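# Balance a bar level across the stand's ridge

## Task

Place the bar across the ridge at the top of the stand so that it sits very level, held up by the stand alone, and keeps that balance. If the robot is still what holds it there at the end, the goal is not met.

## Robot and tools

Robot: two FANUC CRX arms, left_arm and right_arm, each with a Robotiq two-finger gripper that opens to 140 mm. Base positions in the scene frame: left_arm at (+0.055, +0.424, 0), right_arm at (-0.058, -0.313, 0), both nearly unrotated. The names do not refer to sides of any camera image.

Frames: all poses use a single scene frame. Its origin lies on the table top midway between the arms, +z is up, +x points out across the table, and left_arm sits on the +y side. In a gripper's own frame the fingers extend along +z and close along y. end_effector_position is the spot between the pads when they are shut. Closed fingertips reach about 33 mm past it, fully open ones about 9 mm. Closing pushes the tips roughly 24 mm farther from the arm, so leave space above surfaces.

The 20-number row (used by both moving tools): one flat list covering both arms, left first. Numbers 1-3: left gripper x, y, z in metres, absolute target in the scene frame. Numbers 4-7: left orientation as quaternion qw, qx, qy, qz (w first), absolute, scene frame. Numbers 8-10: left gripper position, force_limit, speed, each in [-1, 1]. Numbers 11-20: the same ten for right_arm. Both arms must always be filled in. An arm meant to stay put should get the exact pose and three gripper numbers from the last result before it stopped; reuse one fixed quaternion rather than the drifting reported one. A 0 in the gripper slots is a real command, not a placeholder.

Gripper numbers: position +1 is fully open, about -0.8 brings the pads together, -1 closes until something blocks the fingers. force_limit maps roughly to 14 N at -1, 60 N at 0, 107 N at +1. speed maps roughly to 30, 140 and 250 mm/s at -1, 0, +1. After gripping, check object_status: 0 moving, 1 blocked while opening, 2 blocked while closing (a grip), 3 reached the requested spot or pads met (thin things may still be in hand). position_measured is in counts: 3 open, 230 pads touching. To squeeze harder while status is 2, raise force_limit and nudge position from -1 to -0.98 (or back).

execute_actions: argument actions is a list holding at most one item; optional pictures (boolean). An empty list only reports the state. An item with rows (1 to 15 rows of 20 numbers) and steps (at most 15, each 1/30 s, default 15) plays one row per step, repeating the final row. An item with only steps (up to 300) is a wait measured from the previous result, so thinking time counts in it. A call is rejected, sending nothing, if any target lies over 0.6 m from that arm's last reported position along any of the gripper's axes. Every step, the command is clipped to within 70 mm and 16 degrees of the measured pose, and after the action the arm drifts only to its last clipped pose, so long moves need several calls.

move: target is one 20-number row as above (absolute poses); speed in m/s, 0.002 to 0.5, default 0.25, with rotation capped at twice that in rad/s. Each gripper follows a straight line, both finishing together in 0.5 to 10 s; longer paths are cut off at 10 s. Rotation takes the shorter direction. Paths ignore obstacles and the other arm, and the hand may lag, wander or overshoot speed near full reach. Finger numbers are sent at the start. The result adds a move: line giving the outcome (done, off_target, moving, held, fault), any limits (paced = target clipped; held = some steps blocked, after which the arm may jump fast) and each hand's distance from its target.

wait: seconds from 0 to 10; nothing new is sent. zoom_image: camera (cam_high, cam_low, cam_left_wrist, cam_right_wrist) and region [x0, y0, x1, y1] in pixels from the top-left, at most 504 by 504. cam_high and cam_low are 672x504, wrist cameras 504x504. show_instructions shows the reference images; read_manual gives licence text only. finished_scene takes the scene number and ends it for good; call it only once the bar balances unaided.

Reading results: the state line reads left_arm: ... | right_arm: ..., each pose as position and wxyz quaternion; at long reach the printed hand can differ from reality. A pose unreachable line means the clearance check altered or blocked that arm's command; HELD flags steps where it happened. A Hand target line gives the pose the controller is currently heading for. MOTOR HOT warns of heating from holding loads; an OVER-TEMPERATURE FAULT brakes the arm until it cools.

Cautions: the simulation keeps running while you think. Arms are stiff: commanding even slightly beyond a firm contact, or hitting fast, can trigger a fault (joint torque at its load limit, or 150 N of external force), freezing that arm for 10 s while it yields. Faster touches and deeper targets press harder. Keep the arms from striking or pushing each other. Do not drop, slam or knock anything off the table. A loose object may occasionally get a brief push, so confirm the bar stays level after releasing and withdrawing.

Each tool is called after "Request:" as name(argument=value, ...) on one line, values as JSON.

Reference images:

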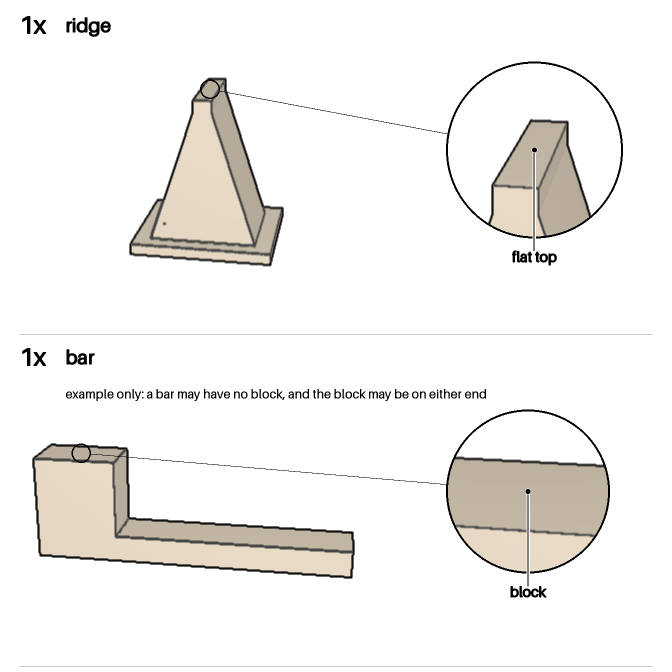

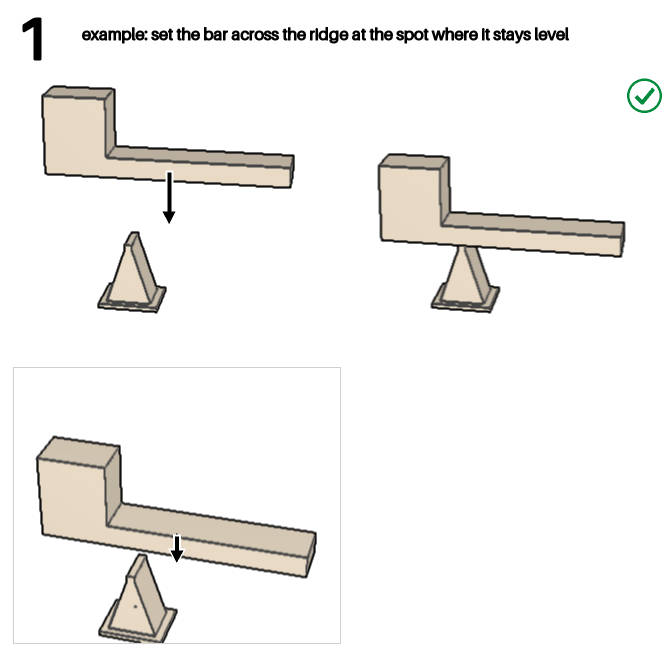

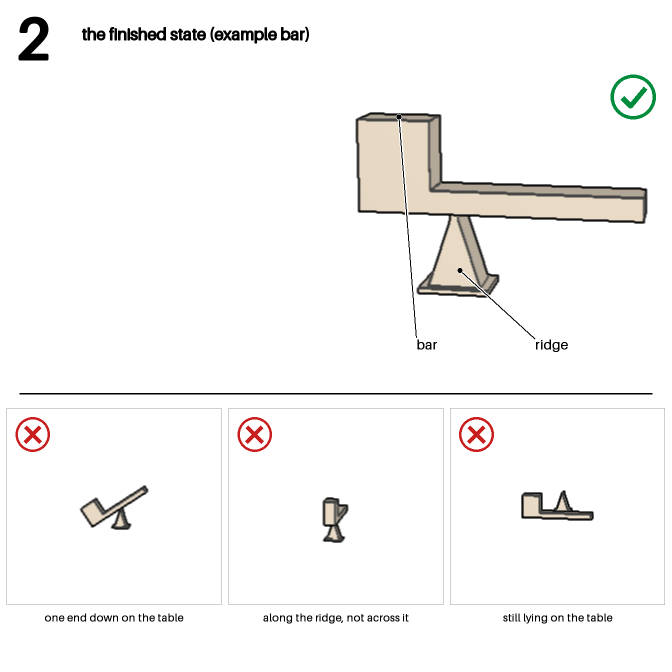

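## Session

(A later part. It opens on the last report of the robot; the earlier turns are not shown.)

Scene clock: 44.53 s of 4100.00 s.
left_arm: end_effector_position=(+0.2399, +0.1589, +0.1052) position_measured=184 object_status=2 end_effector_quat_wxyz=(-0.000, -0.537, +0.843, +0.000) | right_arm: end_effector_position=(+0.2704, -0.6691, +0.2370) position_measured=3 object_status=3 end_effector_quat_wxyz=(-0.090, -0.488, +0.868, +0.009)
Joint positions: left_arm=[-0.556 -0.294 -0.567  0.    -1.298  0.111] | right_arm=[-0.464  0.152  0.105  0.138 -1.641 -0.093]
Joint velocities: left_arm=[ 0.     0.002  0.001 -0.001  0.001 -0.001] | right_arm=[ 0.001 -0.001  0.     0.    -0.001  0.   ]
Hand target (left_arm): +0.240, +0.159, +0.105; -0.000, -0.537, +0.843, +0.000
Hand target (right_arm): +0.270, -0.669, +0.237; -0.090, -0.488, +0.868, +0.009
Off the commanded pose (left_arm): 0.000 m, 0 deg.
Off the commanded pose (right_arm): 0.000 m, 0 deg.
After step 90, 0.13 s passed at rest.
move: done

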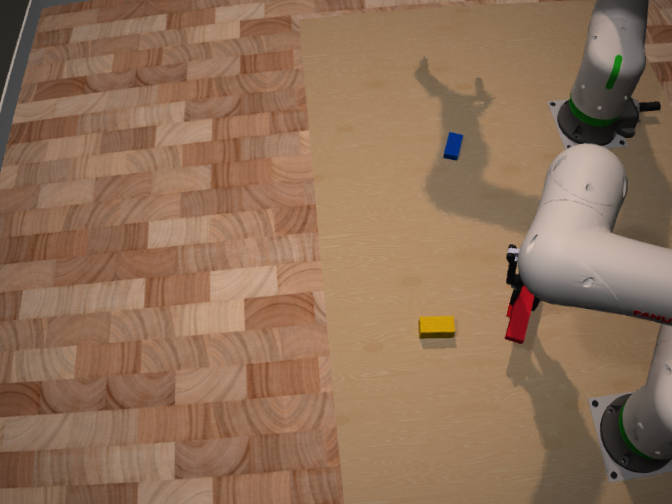

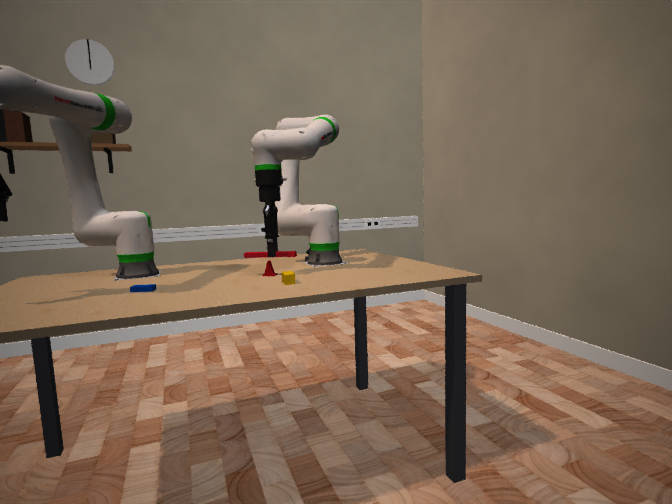

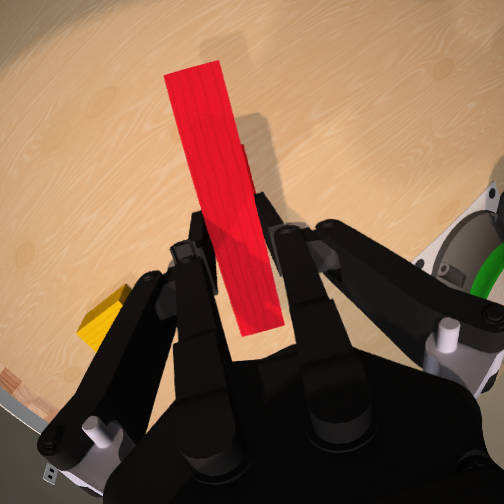

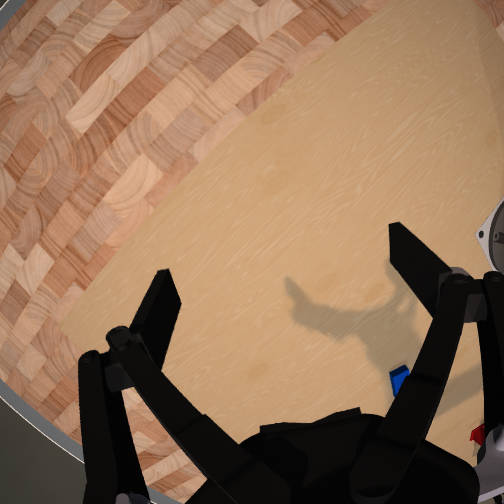

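Request:
move(target=[0.2368,0.1566,0.095,0,0.537,-0.843,0,-1,-0.3,-0.3,0.2704,-0.6691,0.237,-0.09,-0.488,0.868,0.009,1,0,0], speed=0.02)

Request:
zoom_image(camera="cam_low", region=[235, 235, 305, 285])

Scene clock: 48.33 s of 4100.00 s.
left_arm: end_effector_position=(+0.2369, +0.1566, +0.0950) position_measured=184 object_status=2 end_effector_quat_wxyz=(+0.000, -0.537, +0.843, -0.000) | right_arm: end_effector_position=(+0.2704, -0.6691, +0.2370) position_measured=3 object_status=3 end_effector_quat_wxyz=(-0.090, -0.488, +0.868, +0.009)
Joint positions: left_arm=[-0.568 -0.286 -0.585 -0.    -1.271  0.123] | right_arm=[-0.464  0.152  0.105  0.138 -1.641 -0.093]
Joint velocities: left_arm=[-0.001  0.    -0.002  0.     0.003 -0.   ] | right_arm=[ 0.  0.  0.  0.  0. -0.]
Hand target (left_arm): +0.237, +0.157, +0.095; -0.000, -0.537, +0.843, -0.000
Hand target (right_arm): +0.270, -0.669, +0.237; -0.090, -0.488, +0.868, +0.009
Off the commanded pose (left_arm): 0.000 m, 0 deg.
Off the commanded pose (right_arm): 0.000 m, 0 deg.
After step 90, 0.03 s passed at rest.
move: done

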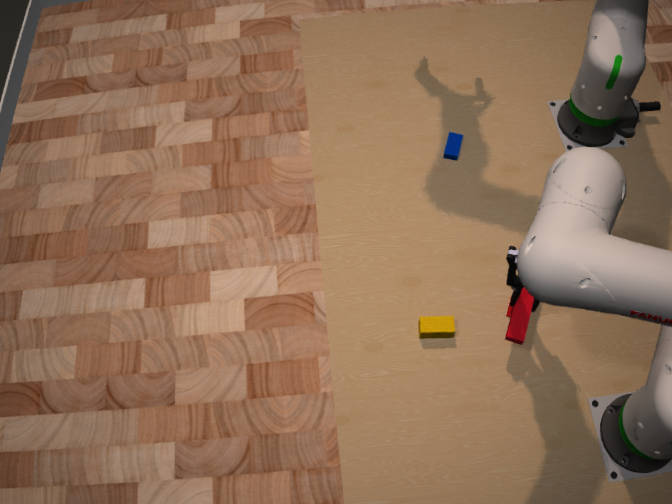

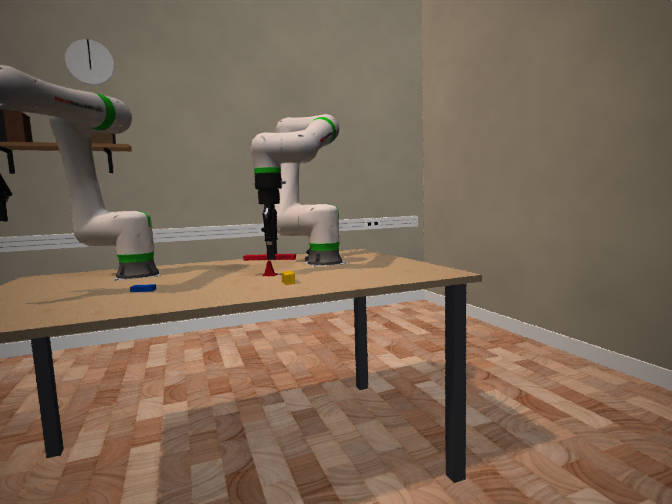

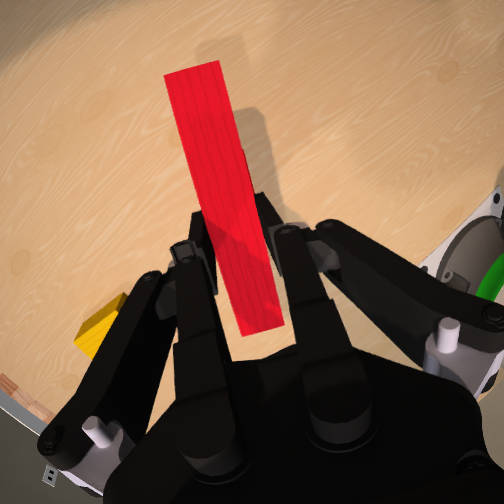

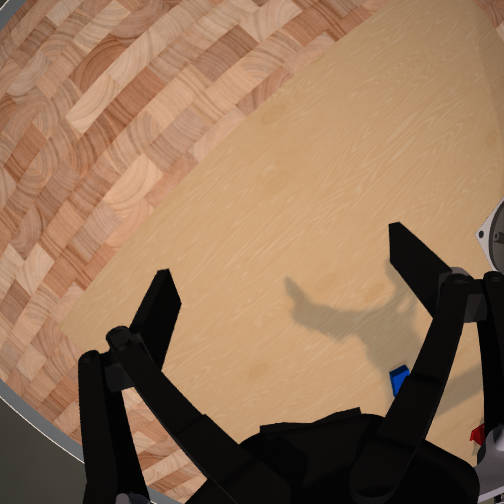

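Region (235, 235, 305, 285) of cam_low's 672x504 image, scaled by 7.200, with more detail than that image has; it fills the top 360 rows of this view, and the rest is white.

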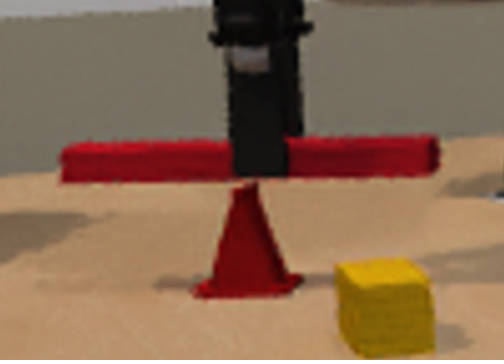

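Request:
move(target=[0.2364,0.1557,0.0912,0,0.537,-0.843,0,-1,-0.3,-0.3,0.2704,-0.6691,0.237,-0.09,-0.488,0.868,0.009,1,0,0], speed=0.005)

Request:
zoom_image(camera="cam_low", region=[235, 235, 305, 285])

Scene clock: 57.30 s of 4100.00 s.
left_arm: end_effector_position=(+0.2364, +0.1557, +0.0912) position_measured=184 object_status=2 end_effector_quat_wxyz=(-0.000, -0.537, +0.843, -0.000) | right_arm: end_effector_position=(+0.2704, -0.6691, +0.2370) position_measured=3 object_status=3 end_effector_quat_wxyz=(-0.090, -0.488, +0.868, +0.009)
Joint positions: left_arm=[-0.571 -0.281 -0.591  0.    -1.261  0.126] | right_arm=[-0.464  0.152  0.105  0.138 -1.641 -0.093]
Joint velocities: left_arm=[-0.     0.    -0.     0.     0.001 -0.001] | right_arm=[ 0.001  0.001  0.     0.    -0.    -0.001]
Hand target (left_arm): +0.236, +0.156, +0.091; -0.000, -0.537, +0.843, -0.000
Hand target (right_arm): +0.270, -0.669, +0.237; -0.090, -0.488, +0.868, +0.009
Off the commanded pose (left_arm): 0.000 m, 0 deg.
Off the commanded pose (right_arm): 0.000 m, 0 deg.
After step 90, 4.97 s passed at rest.
move: done

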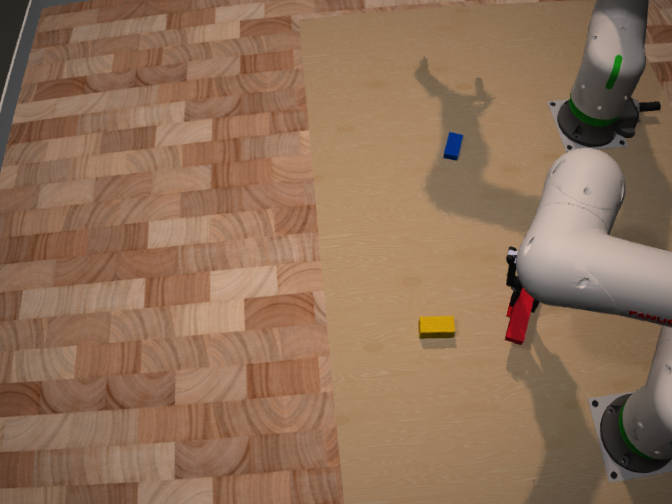

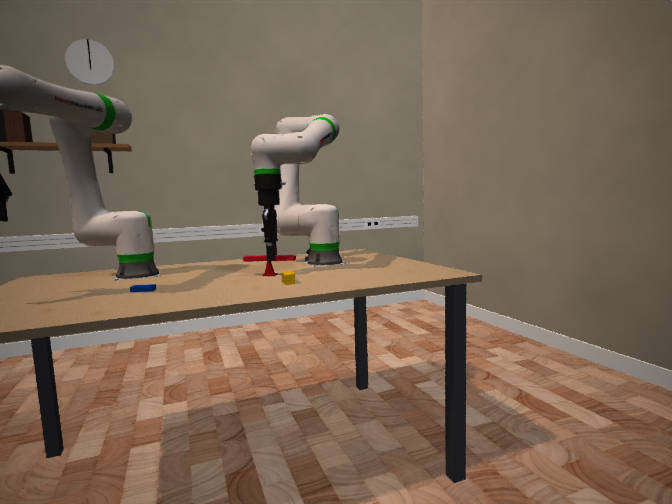

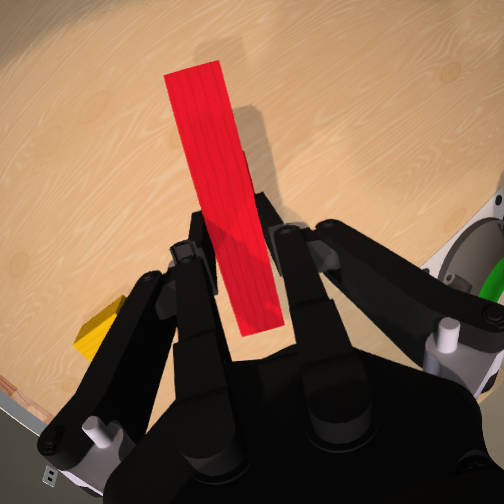

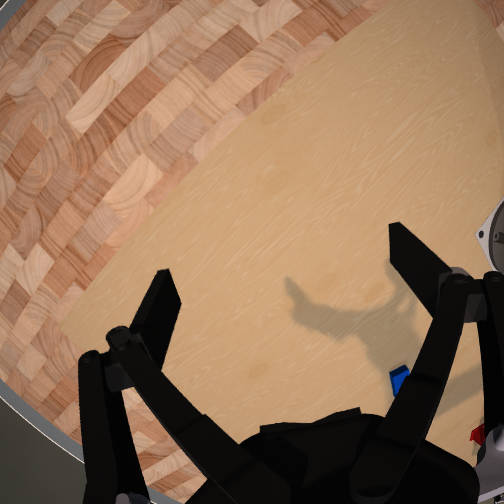

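Region (235, 235, 305, 285) of cam_low's 672x504 image, scaled by 7.200, with more detail than that image has; it fills the top 360 rows of this view, and the rest is white.

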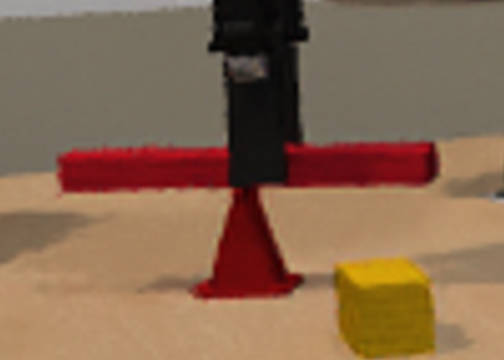

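Request:
move(target=[0.2364,0.1557,0.0902,0,0.537,-0.843,0,-1,-0.3,-0.3,0.2704,-0.6691,0.237,-0.09,-0.488,0.868,0.009,1,0,0], speed=0.003)

Request:
move(target=[0.2364,0.1557,0.0902,0,0.537,-0.843,0,-0.2,-0.3,-1,0.2704,-0.6691,0.237,-0.09,-0.488,0.868,0.009,1,0,0])

Request:
zoom_image(camera="cam_low", region=[235, 235, 305, 285])

Scene clock: 60.33 s of 4100.00 s.
left_arm: end_effector_position=(+0.2364, +0.1557, +0.0902) position_measured=184 object_status=2 end_effector_quat_wxyz=(-0.000, -0.537, +0.843, -0.000) | right_arm: end_effector_position=(+0.2704, -0.6691, +0.2370) position_measured=3 object_status=3 end_effector_quat_wxyz=(-0.090, -0.488, +0.868, +0.009)
Joint positions: left_arm=[-0.571 -0.28  -0.593  0.    -1.258  0.126] | right_arm=[-0.464  0.152  0.105  0.138 -1.641 -0.093]
Joint velocities: left_arm=[-0.     0.    -0.    -0.    -0.    -0.001] | right_arm=[ 0.001  0.001  0.     0.    -0.     0.001]
Hand target (left_arm): +0.236, +0.156, +0.090; -0.000, -0.537, +0.843, -0.000
Hand target (right_arm): +0.270, -0.669, +0.237; -0.090, -0.488, +0.868, +0.009
Off the commanded pose (left_arm): 0.000 m, 0 deg.
Off the commanded pose (right_arm): 0.000 m, 0 deg.
move: done

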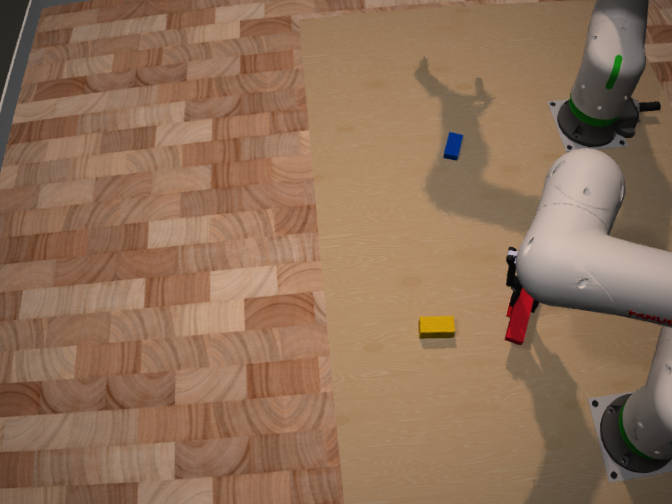

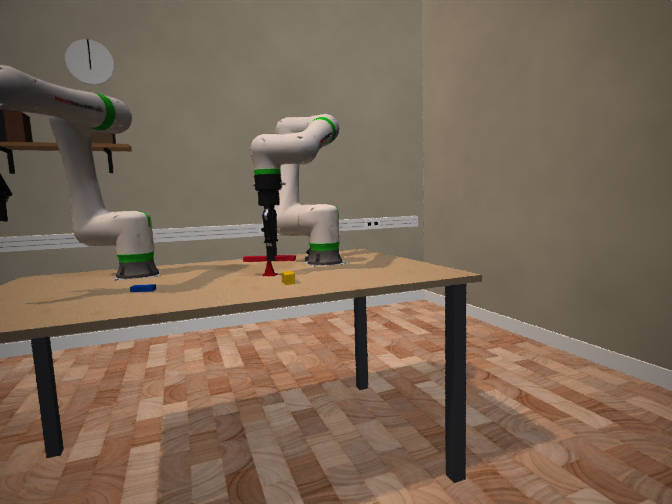

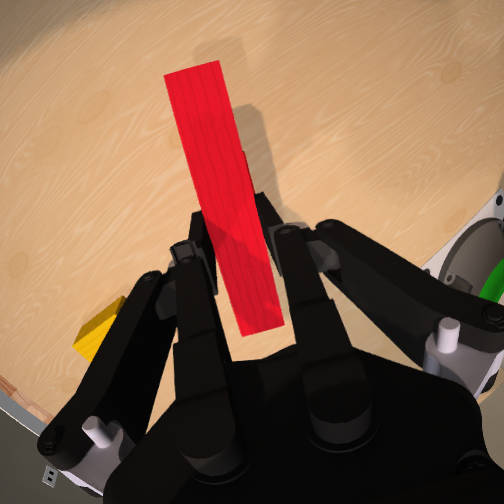

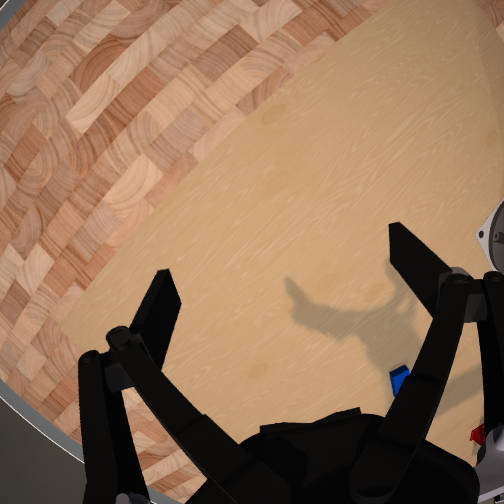

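Scene clock: 61.17 s of 4100.00 s.
left_arm: end_effector_position=(+0.2364, +0.1557, +0.0902) position_measured=154 object_status=0 end_effector_quat_wxyz=(-0.000, -0.537, +0.843, -0.000) | right_arm: end_effector_position=(+0.2704, -0.6691, +0.2370) position_measured=3 object_status=3 end_effector_quat_wxyz=(-0.090, -0.488, +0.868, +0.009)
Joint positions: left_arm=[-0.571 -0.28  -0.593  0.    -1.258  0.126] | right_arm=[-0.464  0.152  0.105  0.138 -1.641 -0.093]
Joint velocities: left_arm=[ 0.    -0.002  0.    -0.     0.    -0.   ] | right_arm=[ 0.001 -0.    -0.001  0.    -0.001  0.001]
Hand target (left_arm): +0.236, +0.156, +0.090; -0.000, -0.537, +0.843, -0.000
Hand target (right_arm): +0.270, -0.669, +0.237; -0.090, -0.488, +0.868, +0.009
Off the commanded pose (left_arm): 0.000 m, 0 deg.
Off the commanded pose (right_arm): 0.000 m, 0 deg.
move: done

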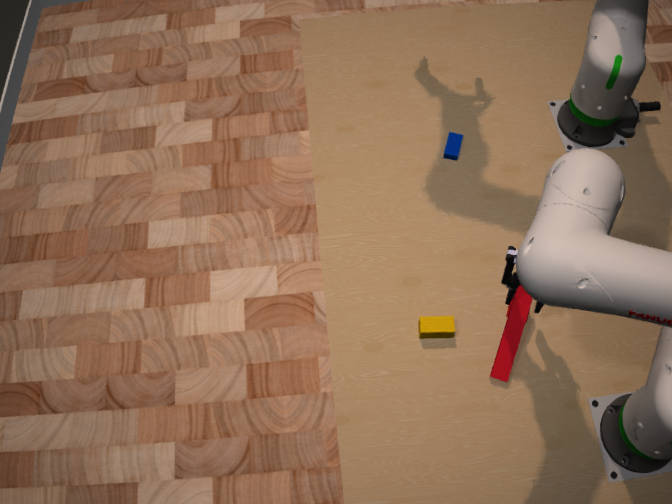

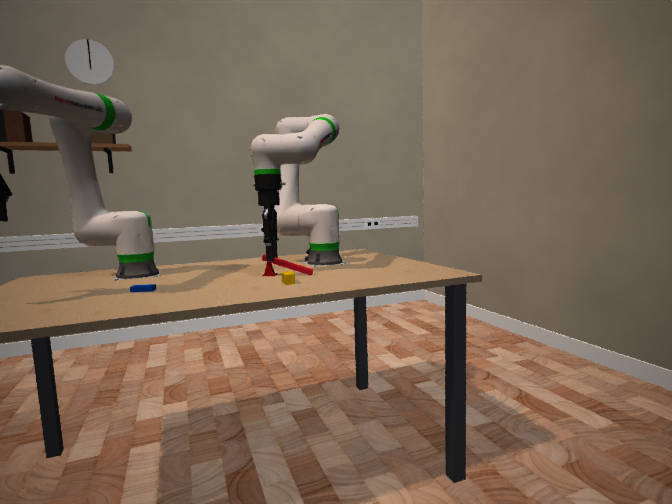

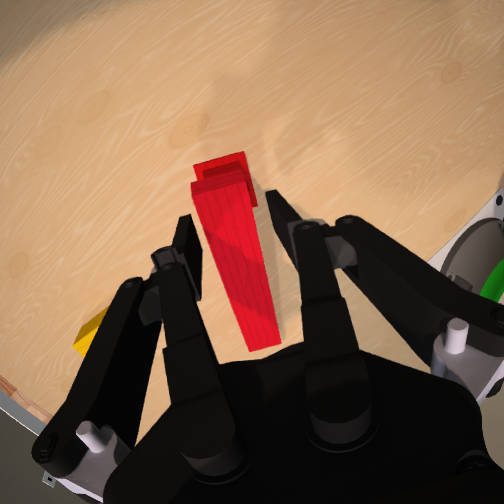

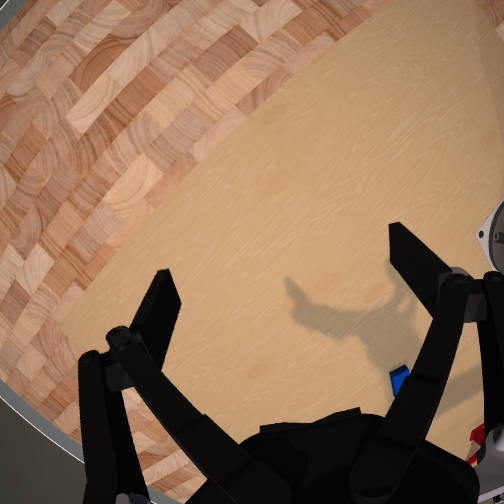

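Region (235, 235, 305, 285) of cam_low's 672x504 image, scaled by 7.200, with more detail than that image has; it fills the top 360 rows of this view, and the rest is white.

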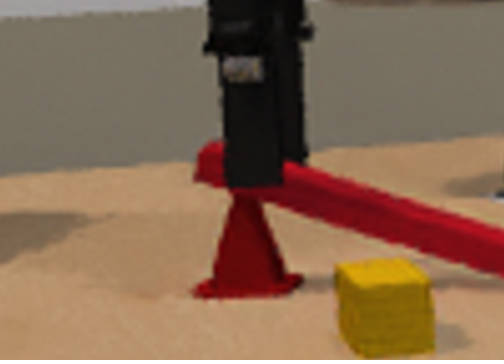

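Request:
move(target=[0.26,0.21,0.125,0.139,0.5296,-0.831,0.0886,0,-0.3,0,0.2704,-0.6691,0.237,-0.09,-0.488,0.868,0.009,1,0,0], speed=0.1)

Request:
move(target=[0.279,0.248,0.06,0.139,0.5296,-0.831,0.0886,0,-0.3,0,0.2704,-0.6691,0.237,-0.09,-0.488,0.868,0.009,1,0,0], speed=0.08)

Request:
zoom_image(camera="cam_low", region=[235, 225, 335, 295])

Scene clock: 71.43 s of 4100.00 s.
left_arm: end_effector_position=(+0.2596, +0.2098, +0.1247) position_measured=129 object_status=3 end_effector_quat_wxyz=(-0.139, -0.530, +0.832, -0.088) | right_arm: end_effector_position=(+0.2704, -0.6691, +0.2370) position_measured=3 object_status=3 end_effector_quat_wxyz=(-0.090, -0.488, +0.868, +0.009)
Joint positions: left_arm=[ 0.054 -0.442 -0.747  0.292 -1.435 -0.564] | right_arm=[-0.464  0.152  0.105  0.138 -1.641 -0.093]
Joint velocities: left_arm=[ 0.004 -0.001 -0.001  0.001 -0.002 -0.005] | right_arm=[-0.     0.     0.     0.     0.001 -0.001]
Hand target (left_arm): +0.260, +0.210, +0.125; -0.139, -0.530, +0.832, -0.088
Hand target (right_arm): +0.270, -0.669, +0.237; -0.090, -0.488, +0.868, +0.009
Off the commanded pose (left_arm): 0.001 m, 0 deg.
Off the commanded pose (right_arm): 0.000 m, 0 deg.
After step 90, 5.27 s passed at rest.
move: done

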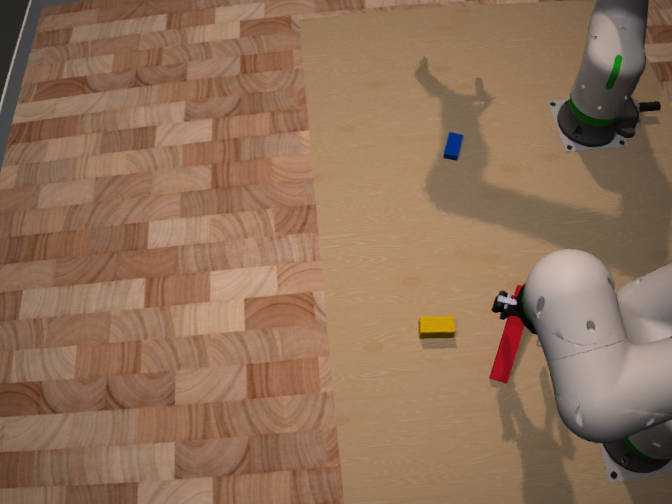

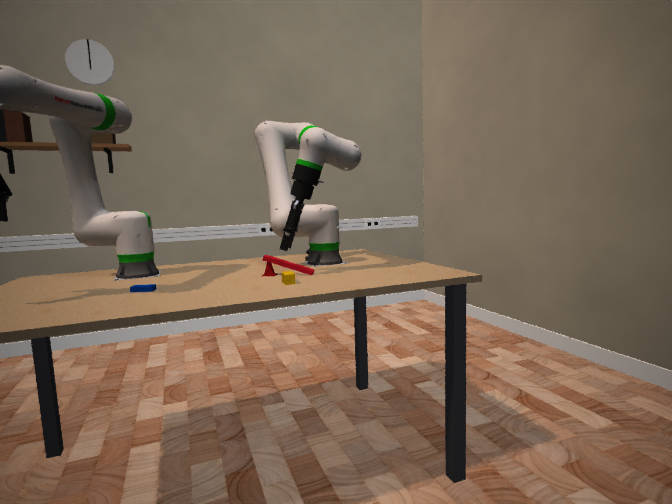

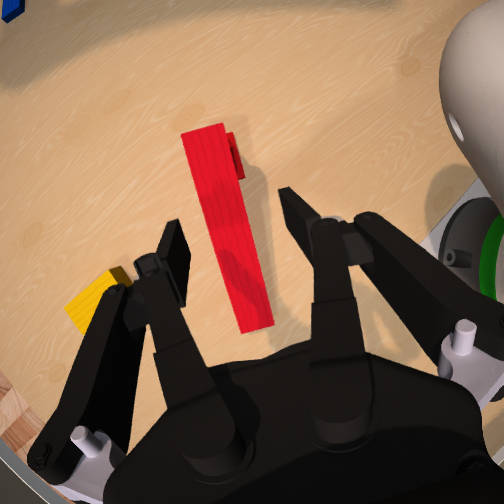

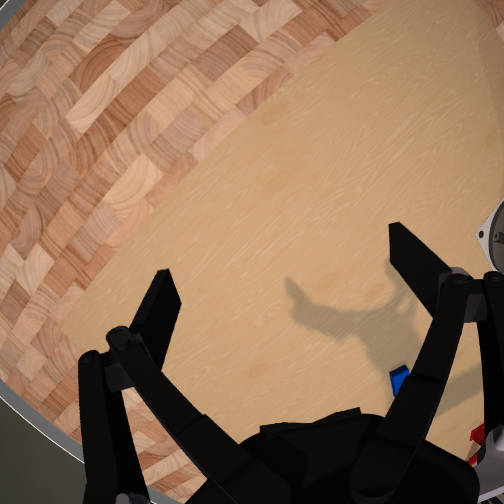

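Scene clock: 72.77 s of 4100.00 s.
left_arm: end_effector_position=(+0.2792, +0.2479, +0.0600) position_measured=129 object_status=3 end_effector_quat_wxyz=(-0.139, -0.530, +0.832, -0.089) | right_arm: end_effector_position=(+0.2704, -0.6691, +0.2370) position_measured=3 object_status=3 end_effector_quat_wxyz=(-0.090, -0.488, +0.868, +0.009)
Joint positions: left_arm=[ 0.199 -0.357 -0.849  0.274 -1.293 -0.748] | right_arm=[-0.464  0.152  0.105  0.138 -1.641 -0.093]
Joint velocities: left_arm=[ 0.001  0.002 -0.     0.     0.001 -0.   ] | right_arm=[-0.     0.     0.     0.    -0.001 -0.001]
Hand target (left_arm): +0.279, +0.248, +0.060; -0.139, -0.530, +0.832, -0.089
Hand target (right_arm): +0.270, -0.669, +0.237; -0.090, -0.488, +0.868, +0.009
Off the commanded pose (left_arm): 0.000 m, 0 deg.
Off the commanded pose (right_arm): 0.000 m, 0 deg.
move: done

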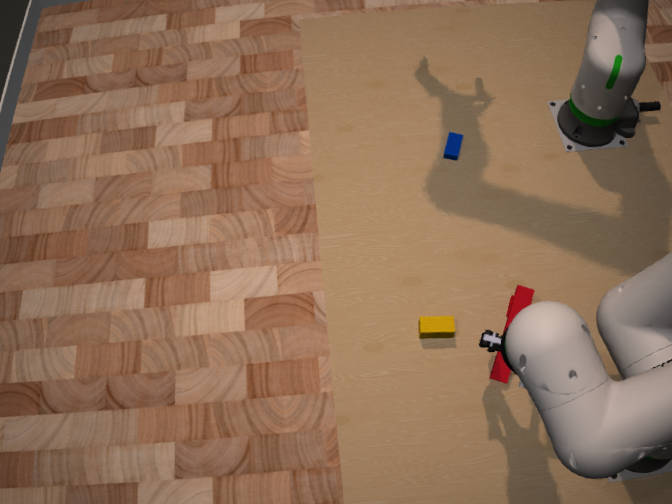

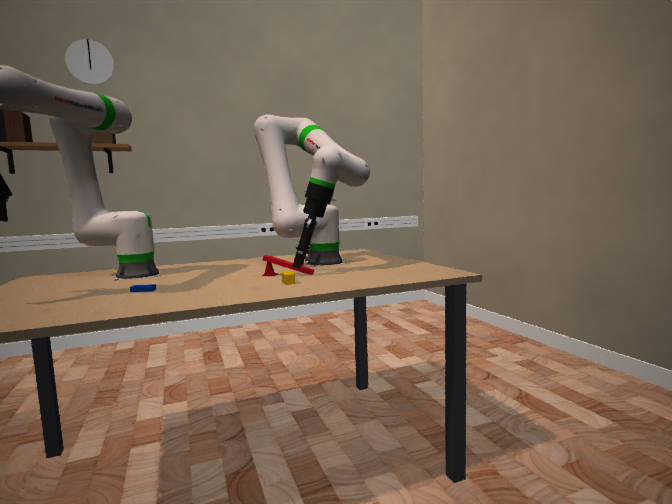

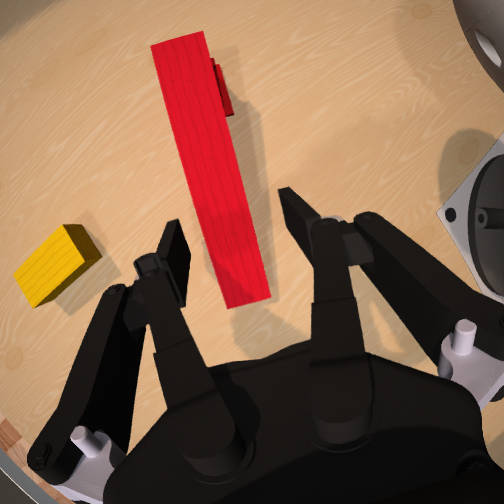

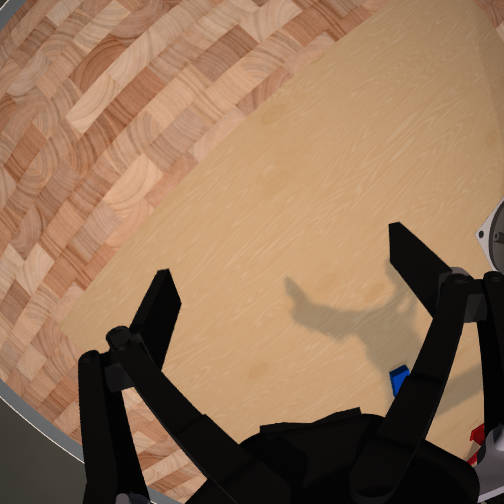

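Region (235, 225, 335, 295) of cam_low's 672x504 image, scaled by 5.040, with more detail than that image has; it fills the top 353 rows of this view, and the rest is white.

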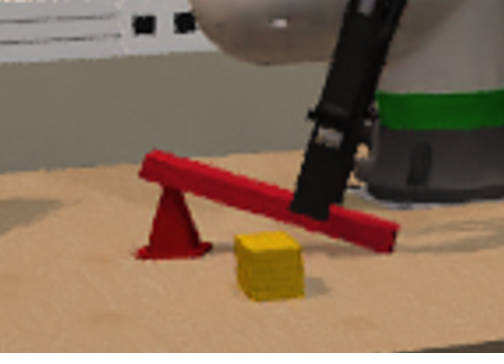

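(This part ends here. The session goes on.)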